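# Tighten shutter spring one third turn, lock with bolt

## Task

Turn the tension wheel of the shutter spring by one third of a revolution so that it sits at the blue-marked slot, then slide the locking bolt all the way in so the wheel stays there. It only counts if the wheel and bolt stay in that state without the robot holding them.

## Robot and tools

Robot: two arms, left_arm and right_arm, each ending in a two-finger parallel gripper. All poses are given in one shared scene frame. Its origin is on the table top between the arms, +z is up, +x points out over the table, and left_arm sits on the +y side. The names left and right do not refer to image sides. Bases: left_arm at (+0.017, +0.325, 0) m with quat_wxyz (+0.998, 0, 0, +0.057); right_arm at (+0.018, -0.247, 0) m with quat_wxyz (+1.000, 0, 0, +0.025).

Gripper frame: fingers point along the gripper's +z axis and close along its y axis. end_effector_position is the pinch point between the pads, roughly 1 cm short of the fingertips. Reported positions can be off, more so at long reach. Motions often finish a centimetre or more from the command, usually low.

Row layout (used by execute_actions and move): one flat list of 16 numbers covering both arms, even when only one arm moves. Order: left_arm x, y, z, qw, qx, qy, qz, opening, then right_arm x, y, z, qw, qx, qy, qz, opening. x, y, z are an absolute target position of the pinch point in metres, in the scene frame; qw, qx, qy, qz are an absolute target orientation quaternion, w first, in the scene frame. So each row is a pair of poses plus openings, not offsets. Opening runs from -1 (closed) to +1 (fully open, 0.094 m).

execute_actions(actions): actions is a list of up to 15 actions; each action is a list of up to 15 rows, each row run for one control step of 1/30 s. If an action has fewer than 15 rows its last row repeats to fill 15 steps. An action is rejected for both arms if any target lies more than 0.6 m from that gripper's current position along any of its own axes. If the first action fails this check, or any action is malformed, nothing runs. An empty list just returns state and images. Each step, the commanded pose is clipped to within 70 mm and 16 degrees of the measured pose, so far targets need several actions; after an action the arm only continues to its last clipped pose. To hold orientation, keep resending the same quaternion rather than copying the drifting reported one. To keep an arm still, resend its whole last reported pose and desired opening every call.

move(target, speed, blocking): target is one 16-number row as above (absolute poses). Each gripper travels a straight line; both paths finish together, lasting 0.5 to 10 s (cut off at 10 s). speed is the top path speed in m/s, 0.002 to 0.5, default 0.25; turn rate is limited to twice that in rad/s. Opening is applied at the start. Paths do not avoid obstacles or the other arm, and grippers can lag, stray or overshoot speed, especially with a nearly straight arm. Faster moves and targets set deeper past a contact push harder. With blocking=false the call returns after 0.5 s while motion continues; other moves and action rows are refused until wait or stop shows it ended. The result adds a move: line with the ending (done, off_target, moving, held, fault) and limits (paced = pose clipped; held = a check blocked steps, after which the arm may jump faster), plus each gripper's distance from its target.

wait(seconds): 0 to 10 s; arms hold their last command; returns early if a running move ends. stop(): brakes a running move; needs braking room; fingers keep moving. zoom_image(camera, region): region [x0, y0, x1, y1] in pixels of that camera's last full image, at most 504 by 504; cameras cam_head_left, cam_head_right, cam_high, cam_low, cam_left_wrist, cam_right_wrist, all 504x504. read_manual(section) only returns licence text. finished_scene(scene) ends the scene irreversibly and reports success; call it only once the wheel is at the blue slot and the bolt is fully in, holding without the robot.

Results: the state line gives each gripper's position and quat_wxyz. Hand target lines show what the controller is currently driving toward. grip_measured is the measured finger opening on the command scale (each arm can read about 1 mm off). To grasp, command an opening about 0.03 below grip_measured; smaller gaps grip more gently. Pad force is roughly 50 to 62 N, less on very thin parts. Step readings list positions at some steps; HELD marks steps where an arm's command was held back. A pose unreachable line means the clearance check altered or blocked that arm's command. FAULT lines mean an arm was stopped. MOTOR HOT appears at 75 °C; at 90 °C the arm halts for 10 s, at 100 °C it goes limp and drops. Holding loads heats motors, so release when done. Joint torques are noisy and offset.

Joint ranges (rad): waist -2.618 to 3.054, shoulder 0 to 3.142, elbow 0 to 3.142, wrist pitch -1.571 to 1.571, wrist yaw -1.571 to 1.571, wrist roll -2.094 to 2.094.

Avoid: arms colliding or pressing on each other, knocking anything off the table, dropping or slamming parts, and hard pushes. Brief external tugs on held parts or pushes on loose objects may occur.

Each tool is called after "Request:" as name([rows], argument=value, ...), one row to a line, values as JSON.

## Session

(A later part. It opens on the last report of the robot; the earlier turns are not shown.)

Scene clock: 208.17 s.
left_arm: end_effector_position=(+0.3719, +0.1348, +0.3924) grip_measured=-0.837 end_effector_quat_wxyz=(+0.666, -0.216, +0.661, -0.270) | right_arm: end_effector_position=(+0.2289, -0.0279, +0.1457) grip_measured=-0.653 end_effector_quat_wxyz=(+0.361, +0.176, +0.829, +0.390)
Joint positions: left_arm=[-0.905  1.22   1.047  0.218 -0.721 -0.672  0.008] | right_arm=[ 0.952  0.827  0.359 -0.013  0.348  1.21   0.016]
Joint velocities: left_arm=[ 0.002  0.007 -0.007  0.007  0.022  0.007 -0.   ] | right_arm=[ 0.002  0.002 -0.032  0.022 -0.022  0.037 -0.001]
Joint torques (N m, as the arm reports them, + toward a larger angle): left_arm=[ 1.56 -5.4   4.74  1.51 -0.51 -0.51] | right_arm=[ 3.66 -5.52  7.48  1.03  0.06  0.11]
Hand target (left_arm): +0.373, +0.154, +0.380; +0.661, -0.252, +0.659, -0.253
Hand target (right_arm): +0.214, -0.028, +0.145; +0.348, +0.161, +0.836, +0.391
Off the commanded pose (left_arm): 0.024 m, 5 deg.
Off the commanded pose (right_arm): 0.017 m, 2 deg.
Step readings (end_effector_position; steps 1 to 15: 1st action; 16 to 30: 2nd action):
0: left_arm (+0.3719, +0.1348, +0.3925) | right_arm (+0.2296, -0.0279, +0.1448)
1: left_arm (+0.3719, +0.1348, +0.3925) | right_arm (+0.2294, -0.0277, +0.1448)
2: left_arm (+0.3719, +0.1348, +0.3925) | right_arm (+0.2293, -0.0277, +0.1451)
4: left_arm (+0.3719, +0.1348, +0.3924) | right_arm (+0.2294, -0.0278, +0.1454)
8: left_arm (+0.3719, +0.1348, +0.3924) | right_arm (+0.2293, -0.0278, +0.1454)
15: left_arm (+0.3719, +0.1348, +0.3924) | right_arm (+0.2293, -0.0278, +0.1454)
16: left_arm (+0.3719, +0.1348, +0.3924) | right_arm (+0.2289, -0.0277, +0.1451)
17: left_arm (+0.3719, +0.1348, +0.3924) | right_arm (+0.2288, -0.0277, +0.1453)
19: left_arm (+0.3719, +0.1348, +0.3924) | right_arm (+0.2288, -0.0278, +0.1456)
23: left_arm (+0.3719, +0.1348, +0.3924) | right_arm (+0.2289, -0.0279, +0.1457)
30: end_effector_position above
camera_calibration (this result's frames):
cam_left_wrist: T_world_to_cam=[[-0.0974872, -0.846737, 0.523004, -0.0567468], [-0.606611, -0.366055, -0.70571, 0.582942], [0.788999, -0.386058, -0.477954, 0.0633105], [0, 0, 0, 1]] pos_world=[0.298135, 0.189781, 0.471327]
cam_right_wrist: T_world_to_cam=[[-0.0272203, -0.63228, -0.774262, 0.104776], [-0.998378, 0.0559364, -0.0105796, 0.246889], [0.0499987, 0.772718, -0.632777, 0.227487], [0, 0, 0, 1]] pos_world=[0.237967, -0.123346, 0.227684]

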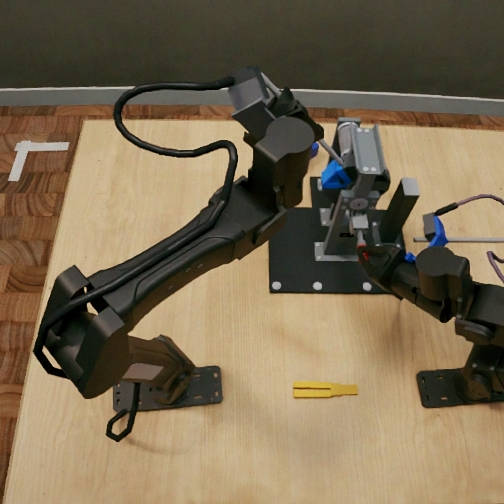

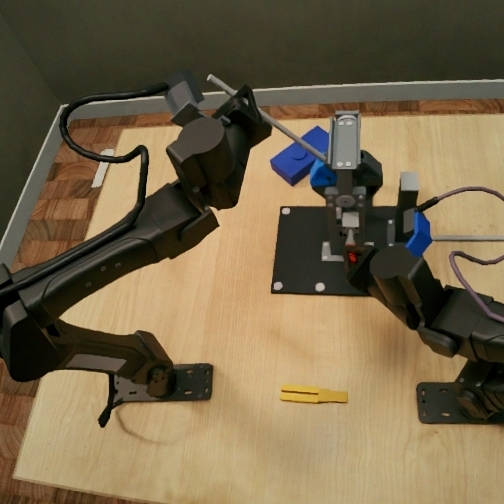

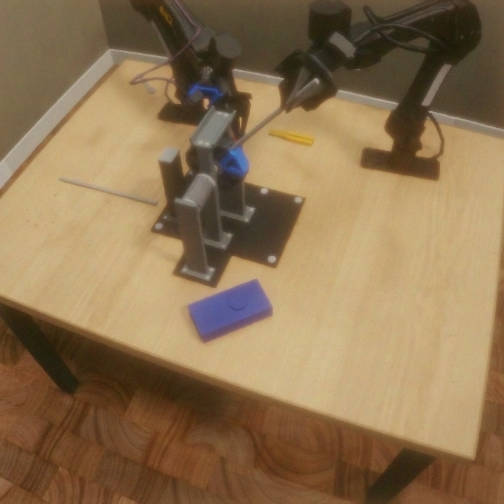

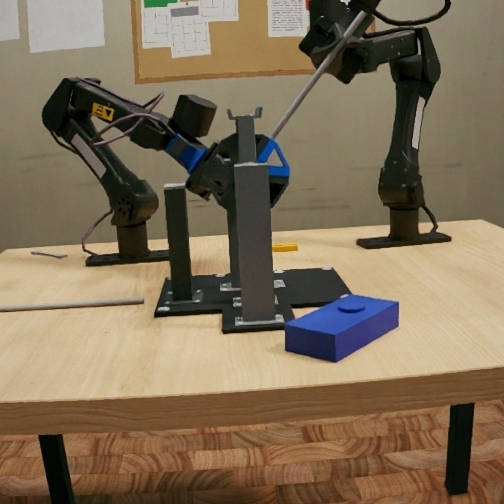

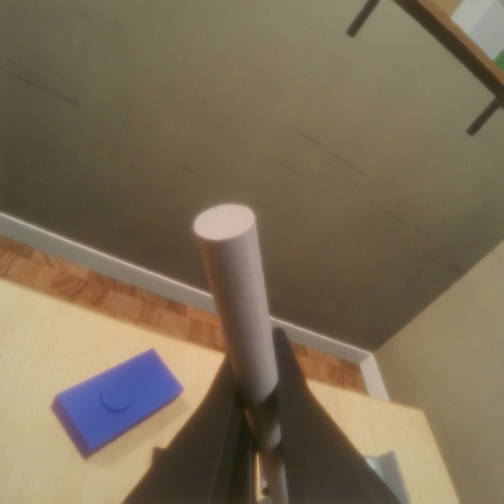

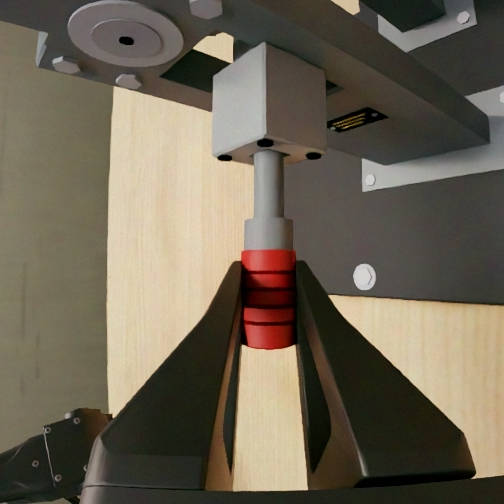

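Request:
move(target=[0.373,0.197,0.319,0.624,-0.332,0.624,-0.332,-0.87, 0.226,-0.029,0.145,0.347,0.162,0.837,0.391,-0.69], speed=0.1)

Request:
move(target=[0.373,0.2235,0.253,0.572,-0.416,0.572,-0.416,-0.87, 0.226,-0.029,0.145,0.347,0.162,0.837,0.391,-0.69], speed=0.1)

Request:
move(target=[0.373,0.231,0.183,0.509,-0.491,0.509,-0.491,-0.87, 0.226,-0.029,0.145,0.347,0.162,0.837,0.391,-0.69], speed=0.1)

Scene clock: 217.53 s.
left_arm: end_effector_position=(+0.3722, +0.1806, +0.3423) grip_measured=-0.837 end_effector_quat_wxyz=(+0.634, -0.306, +0.612, -0.360) | right_arm: end_effector_position=(+0.2295, -0.0279, +0.1439) grip_measured=-0.653 end_effector_quat_wxyz=(+0.354, +0.171, +0.832, +0.391)
Joint positions: left_arm=[-0.769  1.11   0.753  0.434 -0.601 -0.936  0.008] | right_arm=[ 0.928  0.828  0.359 -0.015  0.308  1.197  0.016]
Joint velocities: left_arm=[ 0.017 -0.007 -0.007 -0.051 -0.007 -0.022 -0.   ] | right_arm=[-0.007 -0.007 -0.012 -0.051  0.022  0.022 -0.001]
Joint torques (N m, as the arm reports them, + toward a larger angle): left_arm=[ 1.46 -3.82  4.33  1.38 -0.37 -0.32] | right_arm=[-0.54 -2.51  8.2   1.41 -0.13 -0.15]
Hand target (left_arm): +0.373, +0.195, +0.320; +0.626, -0.331, +0.623, -0.332
Hand target (right_arm): +0.226, -0.029, +0.145; +0.347, +0.162, +0.837, +0.391
Off the commanded pose (left_arm): 0.029 m, 5 deg.
Off the commanded pose (right_arm): 0.004 m, 1 deg.
move: off_target (left_arm)
camera_calibration (this result's frames):
cam_left_wrist: T_world_to_cam=[[-0.102525, -0.670357, 0.734921, -0.0942593], [-0.596747, -0.549654, -0.584615, 0.552518], [0.795853, -0.4985, -0.34368, 0.028591], [0, 0, 0, 1]] pos_world=[0.297295, 0.254759, 0.40211]
cam_right_wrist: T_world_to_cam=[[-0.0245273, -0.634187, -0.772791, 0.102525], [-0.999234, 0.0391401, -0.000405865, 0.245757], [0.0305045, 0.772188, -0.634661, 0.230961], [0, 0, 0, 1]] pos_world=[0.241038, -0.122945, 0.225912]

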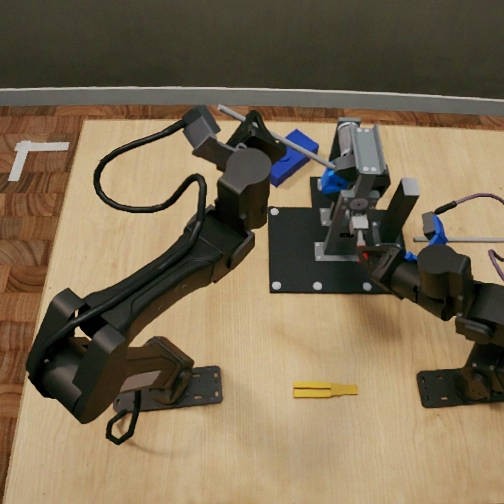

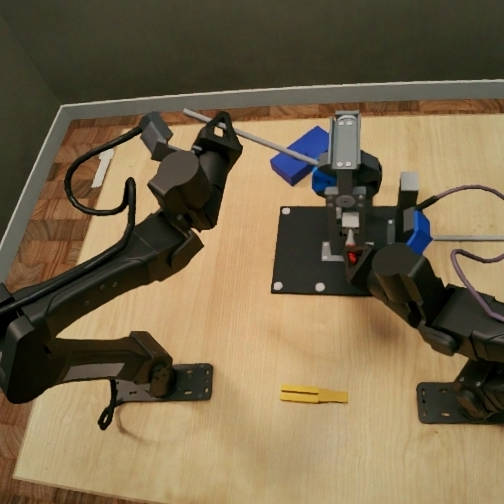

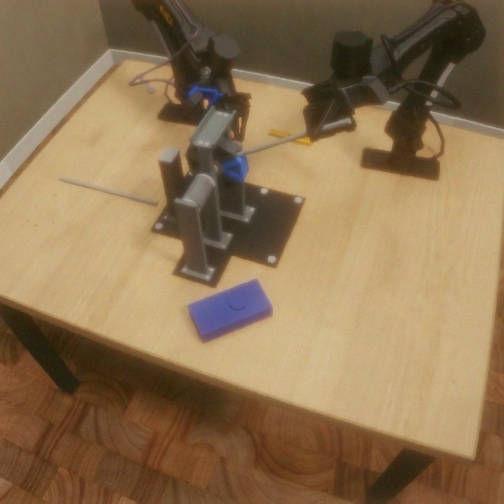

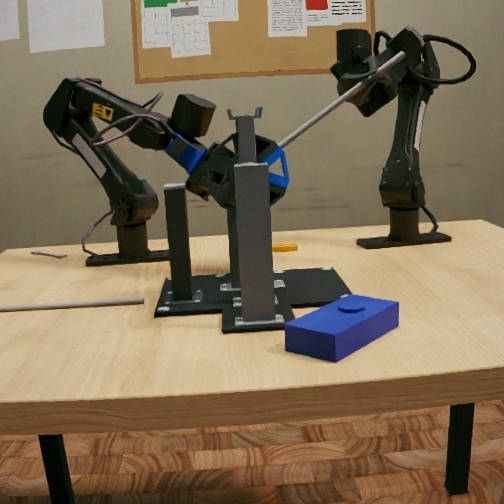

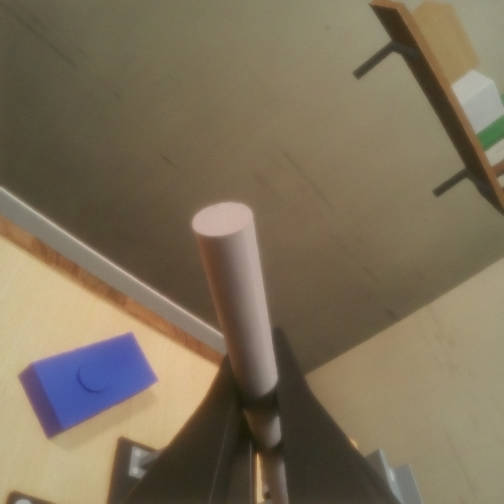

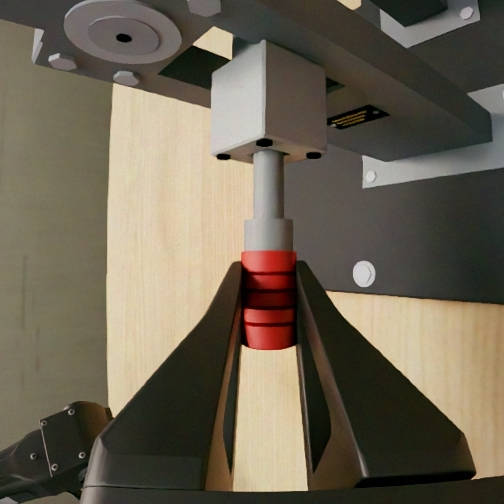

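Scene clock: 219.30 s.
left_arm: end_effector_position=(+0.3717, +0.2098, +0.2825) grip_measured=-0.837 end_effector_quat_wxyz=(+0.584, -0.386, +0.558, -0.446) | right_arm: end_effector_position=(+0.2295, -0.0279, +0.1439) grip_measured=-0.653 end_effector_quat_wxyz=(+0.354, +0.171, +0.832, +0.391)
Joint positions: left_arm=[-0.663  1.11   0.492  0.709 -0.501 -1.215  0.008] | right_arm=[ 0.928  0.828  0.359 -0.015  0.308  1.197  0.016]
Joint velocities: left_arm=[-0.017  0.002 -0.002  0.022  0.007  0.007 -0.001] | right_arm=[ 0.012  0.007 -0.002  0.022 -0.095 -0.007  0.001]
Joint torques (N m, as the arm reports them, + toward a larger angle): left_arm=[ 1.36 -1.91  3.97  1.48 -0.29 -0.38] | right_arm=[-0.67 -2.6   8.24  1.4  -0.16 -0.16]
Hand target (left_arm): +0.373, +0.222, +0.253; +0.573, -0.415, +0.572, -0.416
Hand target (right_arm): +0.226, -0.029, +0.145; +0.347, +0.162, +0.837, +0.391
Off the commanded pose (left_arm): 0.033 m, 5 deg.
Off the commanded pose (right_arm): 0.004 m, 1 deg.
move: off_target (left_arm)
camera_calibration (this result's frames):
cam_left_wrist: T_world_to_cam=[[-0.111972, -0.44007, 0.890955, -0.119716], [-0.603977, -0.681838, -0.412685, 0.515183], [0.789097, -0.584326, -0.189445, 0.0000127688], [0, 0, 0, 1]] pos_world=[0.297744, 0.298595, 0.319272]
cam_right_wrist: T_world_to_cam=[[-0.0242636, -0.634404, -0.772621, 0.102434], [-0.99924, 0.0389707, -0.000618766, 0.245784], [0.0305021, 0.772019, -0.634867, 0.230987], [0, 0, 0, 1]] pos_world=[0.241038, -0.12292, 0.22594]

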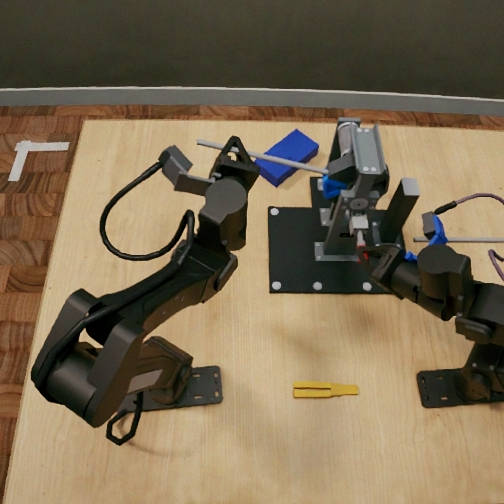

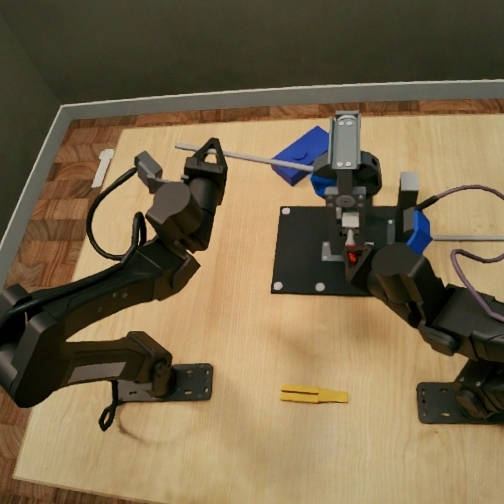

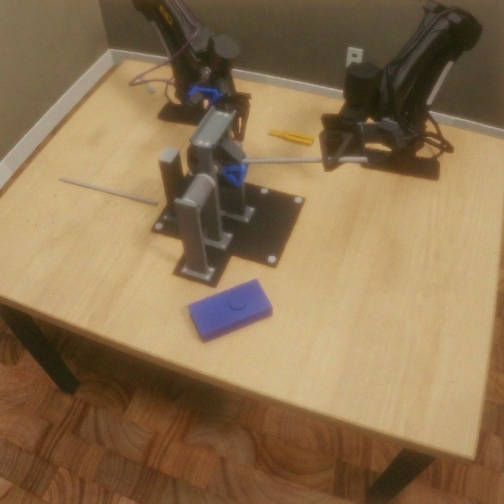

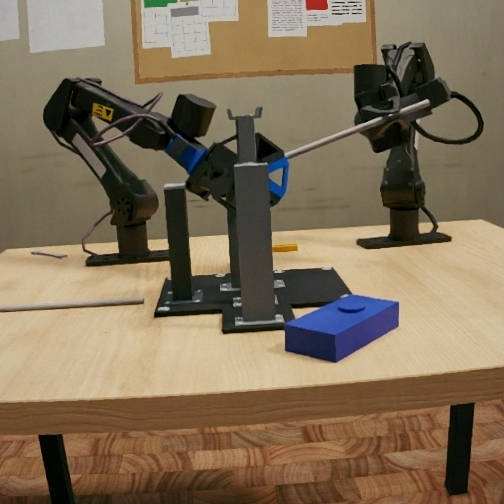

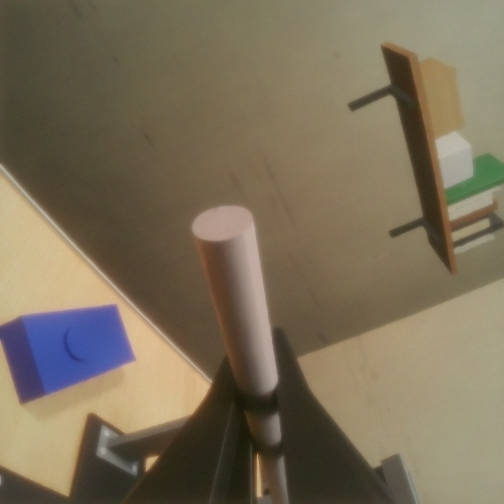

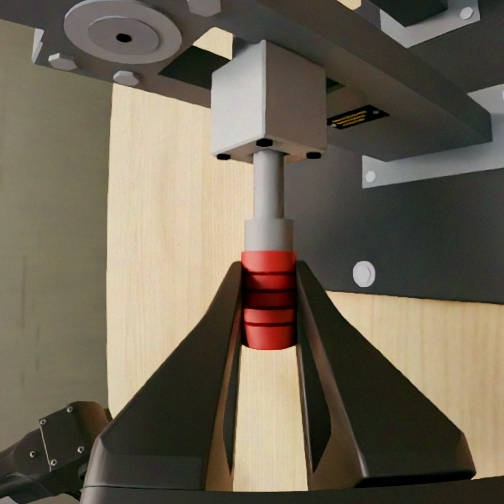

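Scene clock: 221.10 s.
left_arm: end_effector_position=(+0.3743, +0.2216, +0.2148) grip_measured=-0.837 end_effector_quat_wxyz=(+0.523, -0.464, +0.487, -0.523) | right_arm: end_effector_position=(+0.2295, -0.0279, +0.1439) grip_measured=-0.653 end_effector_quat_wxyz=(+0.354, +0.171, +0.832, +0.391)
Joint positions: left_arm=[-0.623  1.363  0.292  1.177 -0.484 -1.497  0.008] | right_arm=[ 0.928  0.828  0.359 -0.015  0.308  1.197  0.016]
Joint velocities: left_arm=[-0.017 -0.007 -0.017 -0.022  0.066 -0.051  0.   ] | right_arm=[ 0.002 -0.027  0.002  0.051 -0.022  0.022  0.   ]
Joint torques (N m, as the arm reports them, + toward a larger angle): left_arm=[ 1.02 -1.75  3.03  1.34 -0.1  -0.34] | right_arm=[-0.65 -2.57  8.24  1.41 -0.13 -0.17]
Hand target (left_arm): +0.373, +0.230, +0.183; +0.509, -0.491, +0.508, -0.491
Hand target (right_arm): +0.226, -0.029, +0.145; +0.347, +0.162, +0.837, +0.391
Off the commanded pose (left_arm): 0.033 m, 6 deg.
Off the commanded pose (right_arm): 0.004 m, 1 deg.
move: off_target (left_arm)
camera_calibration (this result's frames):
cam_left_wrist: T_world_to_cam=[[-0.116424, -0.169735, 0.978588, -0.130968], [-0.604465, -0.769692, -0.205416, 0.472037], [0.788078, -0.615438, -0.0129887, -0.0386], [0, 0, 0, 1]] pos_world=[0.300502, 0.317338, 0.224627]
cam_right_wrist: T_world_to_cam=[[-0.0242636, -0.634404, -0.772621, 0.102434], [-0.99924, 0.0389707, -0.000618766, 0.245784], [0.0305021, 0.772019, -0.634867, 0.230987], [0, 0, 0, 1]] pos_world=[0.241038, -0.12292, 0.22594]

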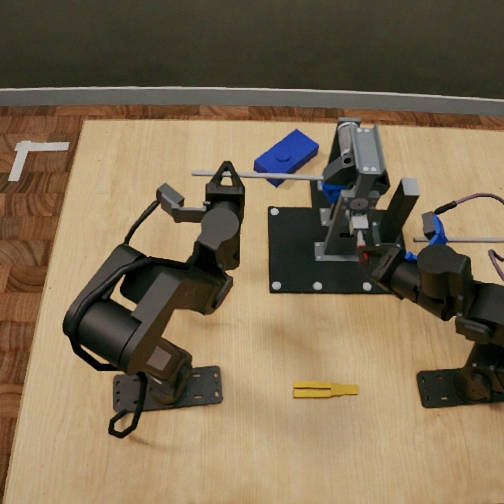

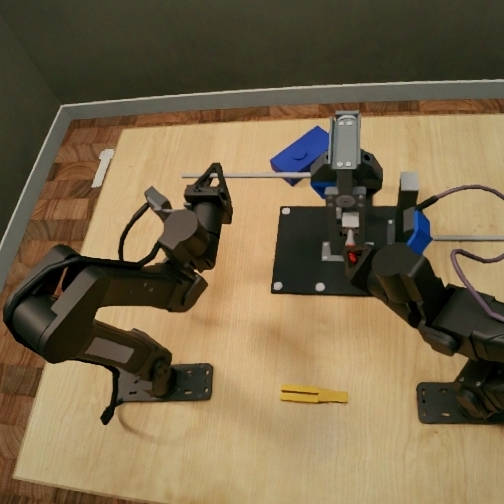

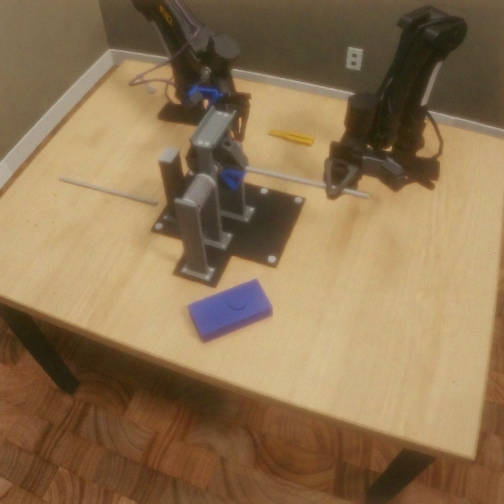

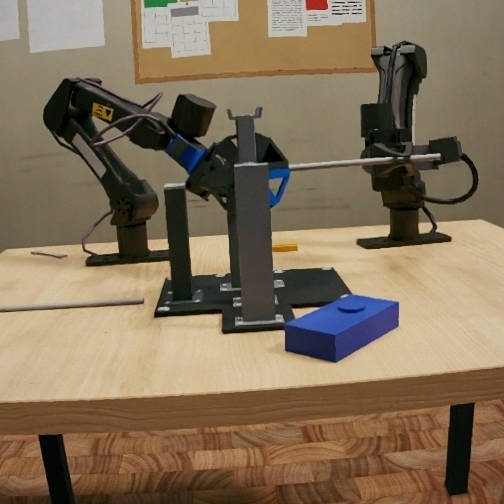

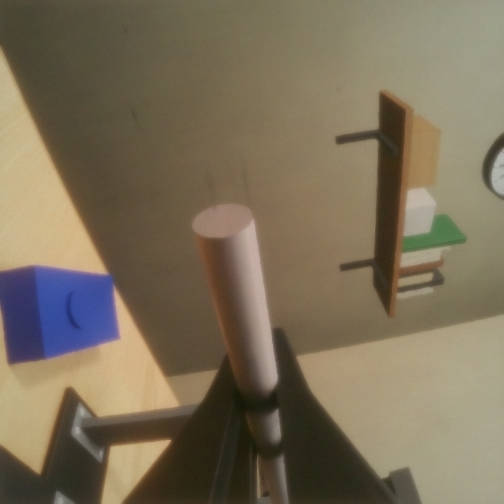

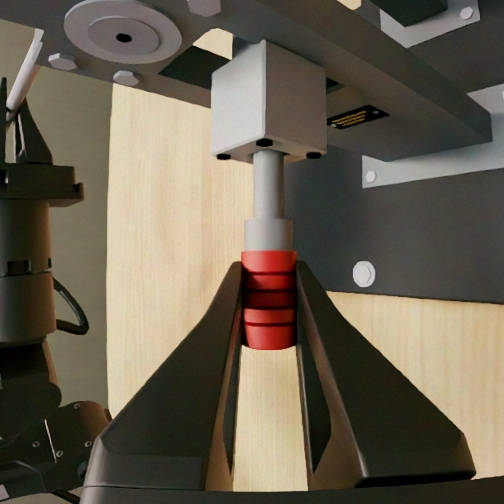

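Request:
move(target=[0.372,0.222,0.12,0.316,-0.632,0.553,-0.44,-0.87, 0.226,-0.029,0.145,0.347,0.162,0.837,0.391,-0.69], speed=0.1)

Scene clock: 233.37 s.
left_arm: end_effector_position=(+0.3778, +0.2146, +0.1496) grip_measured=-0.837 end_effector_quat_wxyz=(-0.335, +0.601, -0.535, +0.491) | right_arm: end_effector_position=(+0.2295, -0.0279, +0.1439) grip_measured=-0.653 end_effector_quat_wxyz=(+0.354, +0.171, +0.832, +0.391)
Joint positions: left_arm=[-0.553  1.26   0.4    0.547 -0.298 -1.91   0.008] | right_arm=[ 0.928  0.828  0.359 -0.015  0.308  1.197  0.016]
Joint velocities: left_arm=[-0.002  0.002 -0.002 -0.022  0.022  0.022  0.   ] | right_arm=[-0.007 -0.012 -0.002 -0.022  0.037 -0.007 -0.001]
Joint torques (N m, as the arm reports them, + toward a larger angle): left_arm=[ 0.97 -2.46  6.22  0.86 -0.03 -0.29] | right_arm=[-0.58 -2.67  8.17  1.43 -0.15 -0.16]
Hand target (left_arm): +0.371, +0.222, +0.121; -0.314, +0.631, -0.552, +0.445
Hand target (right_arm): +0.226, -0.029, +0.145; +0.347, +0.162, +0.837, +0.391
Off the commanded pose (left_arm): 0.031 m, 7 deg.
Off the commanded pose (right_arm): 0.004 m, 1 deg.
move: off_target (left_arm)
camera_calibration (this result's frames):
cam_left_wrist: T_world_to_cam=[[0.283087, 0.0592165, 0.957264, -0.264725], [-0.653975, -0.718162, 0.237822, 0.396619], [0.701554, -0.693351, -0.164576, 0.0255347], [0, 0, 0, 1]] pos_world=[0.316405, 0.318217, 0.16329]
cam_right_wrist: T_world_to_cam=[[-0.0242636, -0.634404, -0.772621, 0.102434], [-0.99924, 0.0389707, -0.000618766, 0.245784], [0.0305021, 0.772019, -0.634867, 0.230987], [0, 0, 0, 1]] pos_world=[0.241038, -0.12292, 0.22594]

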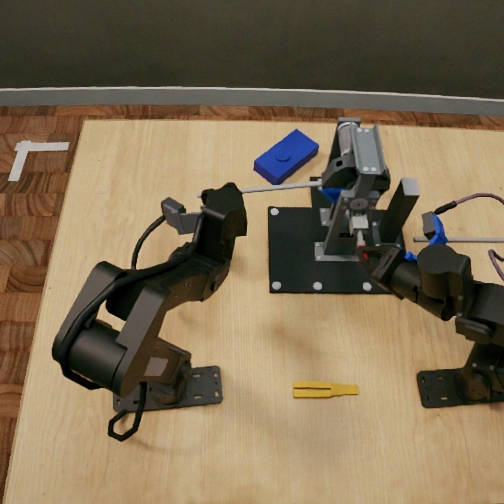

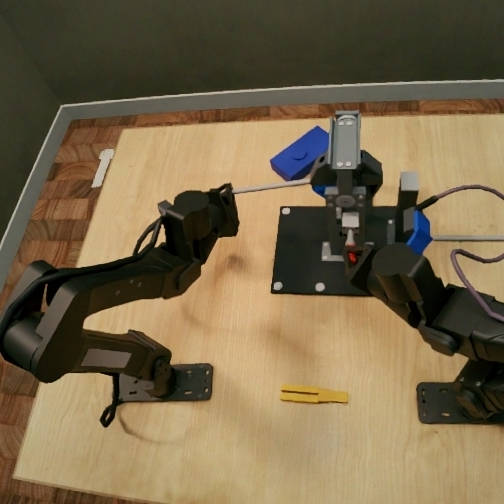

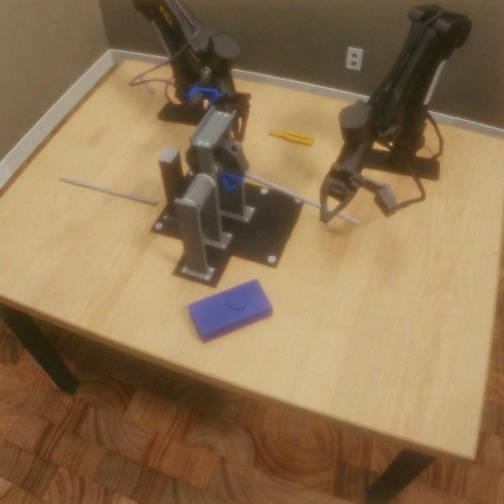

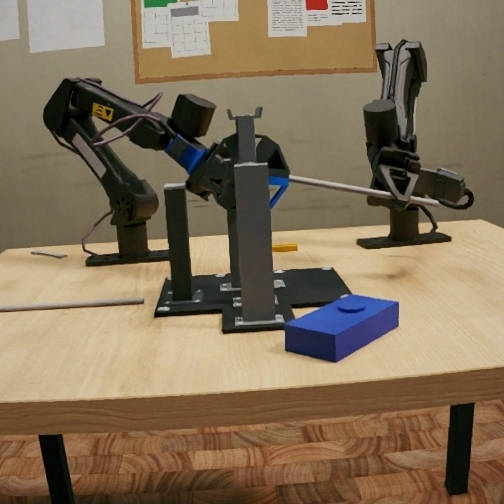

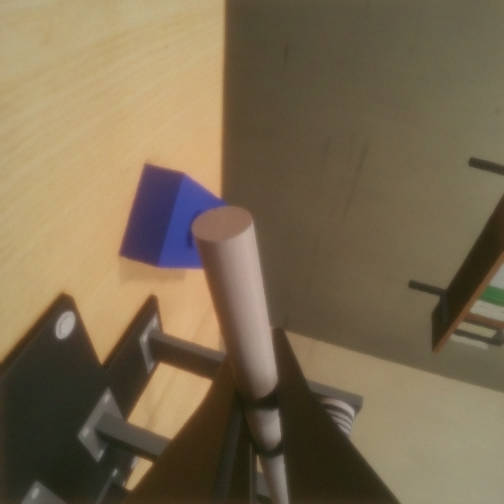

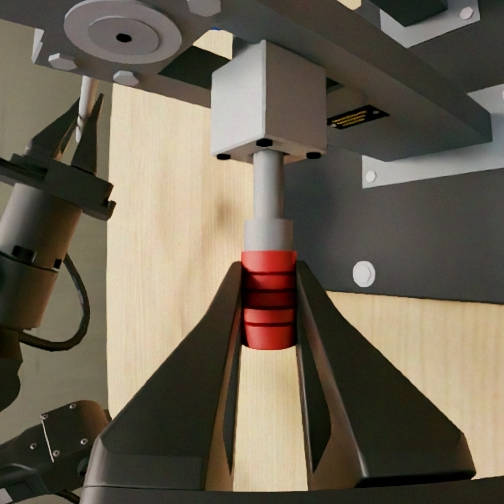

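Request:
move(target=[0.372,0.222,0.12,0.316,-0.632,0.553,-0.44,-0.87, 0.26,-0.029,0.145,0.347,0.162,0.837,0.391,-0.69], speed=0.04)

Scene clock: 240.67 s.
left_arm: end_effector_position=(+0.3783, +0.2151, +0.1510) grip_measured=-0.837 end_effector_quat_wxyz=(-0.339, +0.599, -0.535, +0.491) | right_arm: end_effector_position=(+0.2360, -0.0269, +0.1428) grip_measured=-0.653 end_effector_quat_wxyz=(+0.312, +0.153, +0.844, +0.409)
Joint positions: left_arm=[-0.553  1.26   0.401  0.552 -0.301 -1.902  0.008] | right_arm=[ 0.786  0.845  0.38  -0.026  0.085  1.144  0.016]
Joint velocities: left_arm=[ 0.007 -0.002 -0.007 -0.007 -0.022  0.037 -0.001] | right_arm=[-0.007  0.002 -0.002  0.066  0.022 -0.037  0.001]
Joint torques (N m, as the arm reports them, + toward a larger angle): left_arm=[ 0.47 -2.55  6.21  0.76 -0.13 -0.37] | right_arm=[-2.99  4.68  9.21  2.44  0.44 -0.42]
Hand target (left_arm): +0.370, +0.223, +0.121; -0.318, +0.631, -0.552, +0.443
Hand target (right_arm): +0.257, -0.032, +0.145; +0.344, +0.163, +0.838, +0.391
Off the commanded pose (left_arm): 0.032 m, 8 deg.
Off the commanded pose (right_arm): 0.024 m, 5 deg.
move: off_target (left_arm, right_arm)
camera_calibration (this result's frames):
cam_left_wrist: T_world_to_cam=[[0.276738, 0.054105, 0.959421, -0.263125], [-0.654474, -0.720442, 0.229406, 0.398981], [0.703619, -0.691402, -0.163963, 0.0244542], [0, 0, 0, 1]] pos_world=[0.316733, 0.318587, 0.164928]
cam_right_wrist: T_world_to_cam=[[-0.0188269, -0.618667, -0.785428, 0.103327], [-0.997619, -0.0405102, 0.0558223, 0.24166], [-0.0663532, 0.784609, -0.616431, 0.249891], [0, 0, 0, 1]] pos_world=[0.259611, -0.122352, 0.221707]

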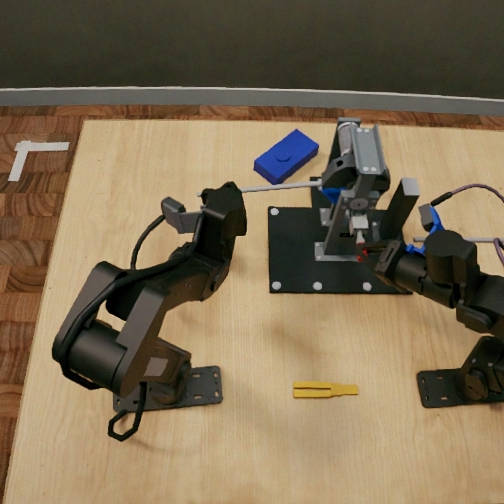

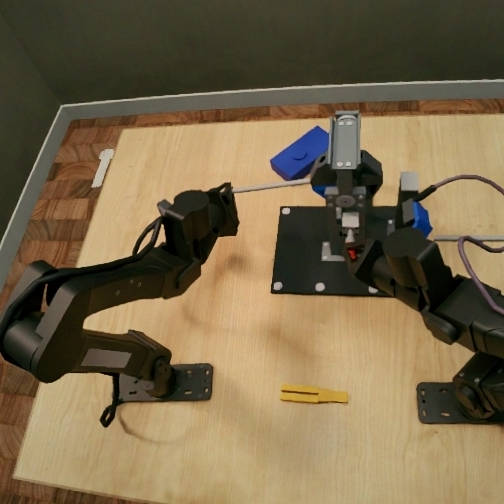

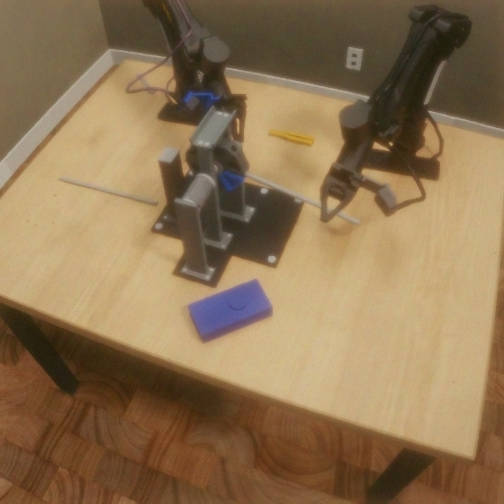

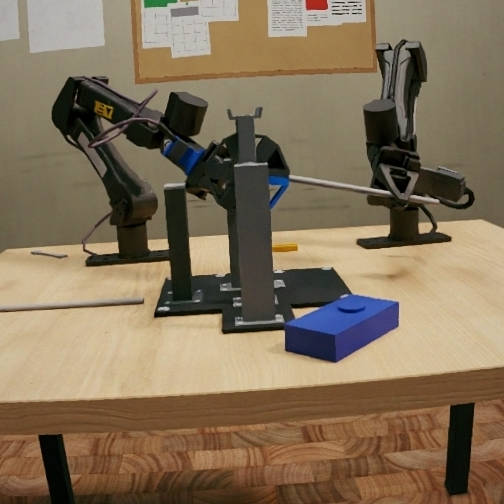

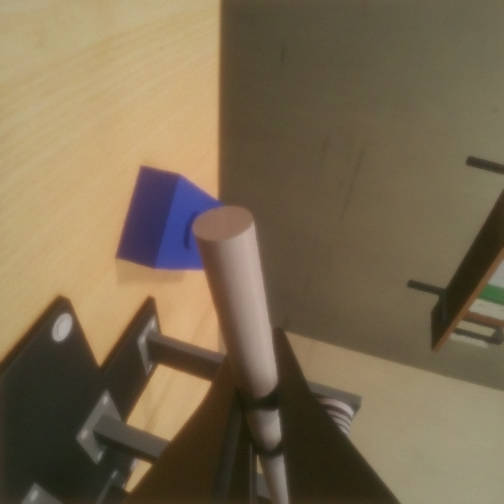

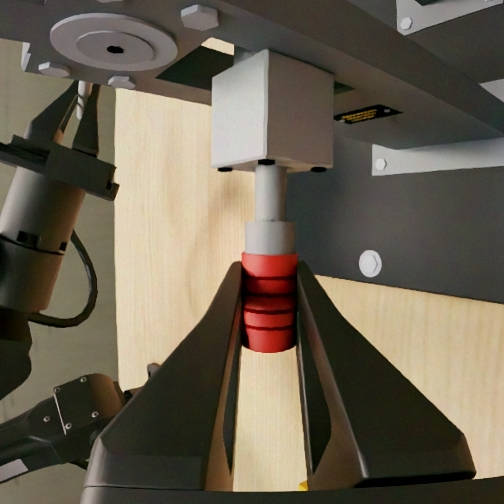

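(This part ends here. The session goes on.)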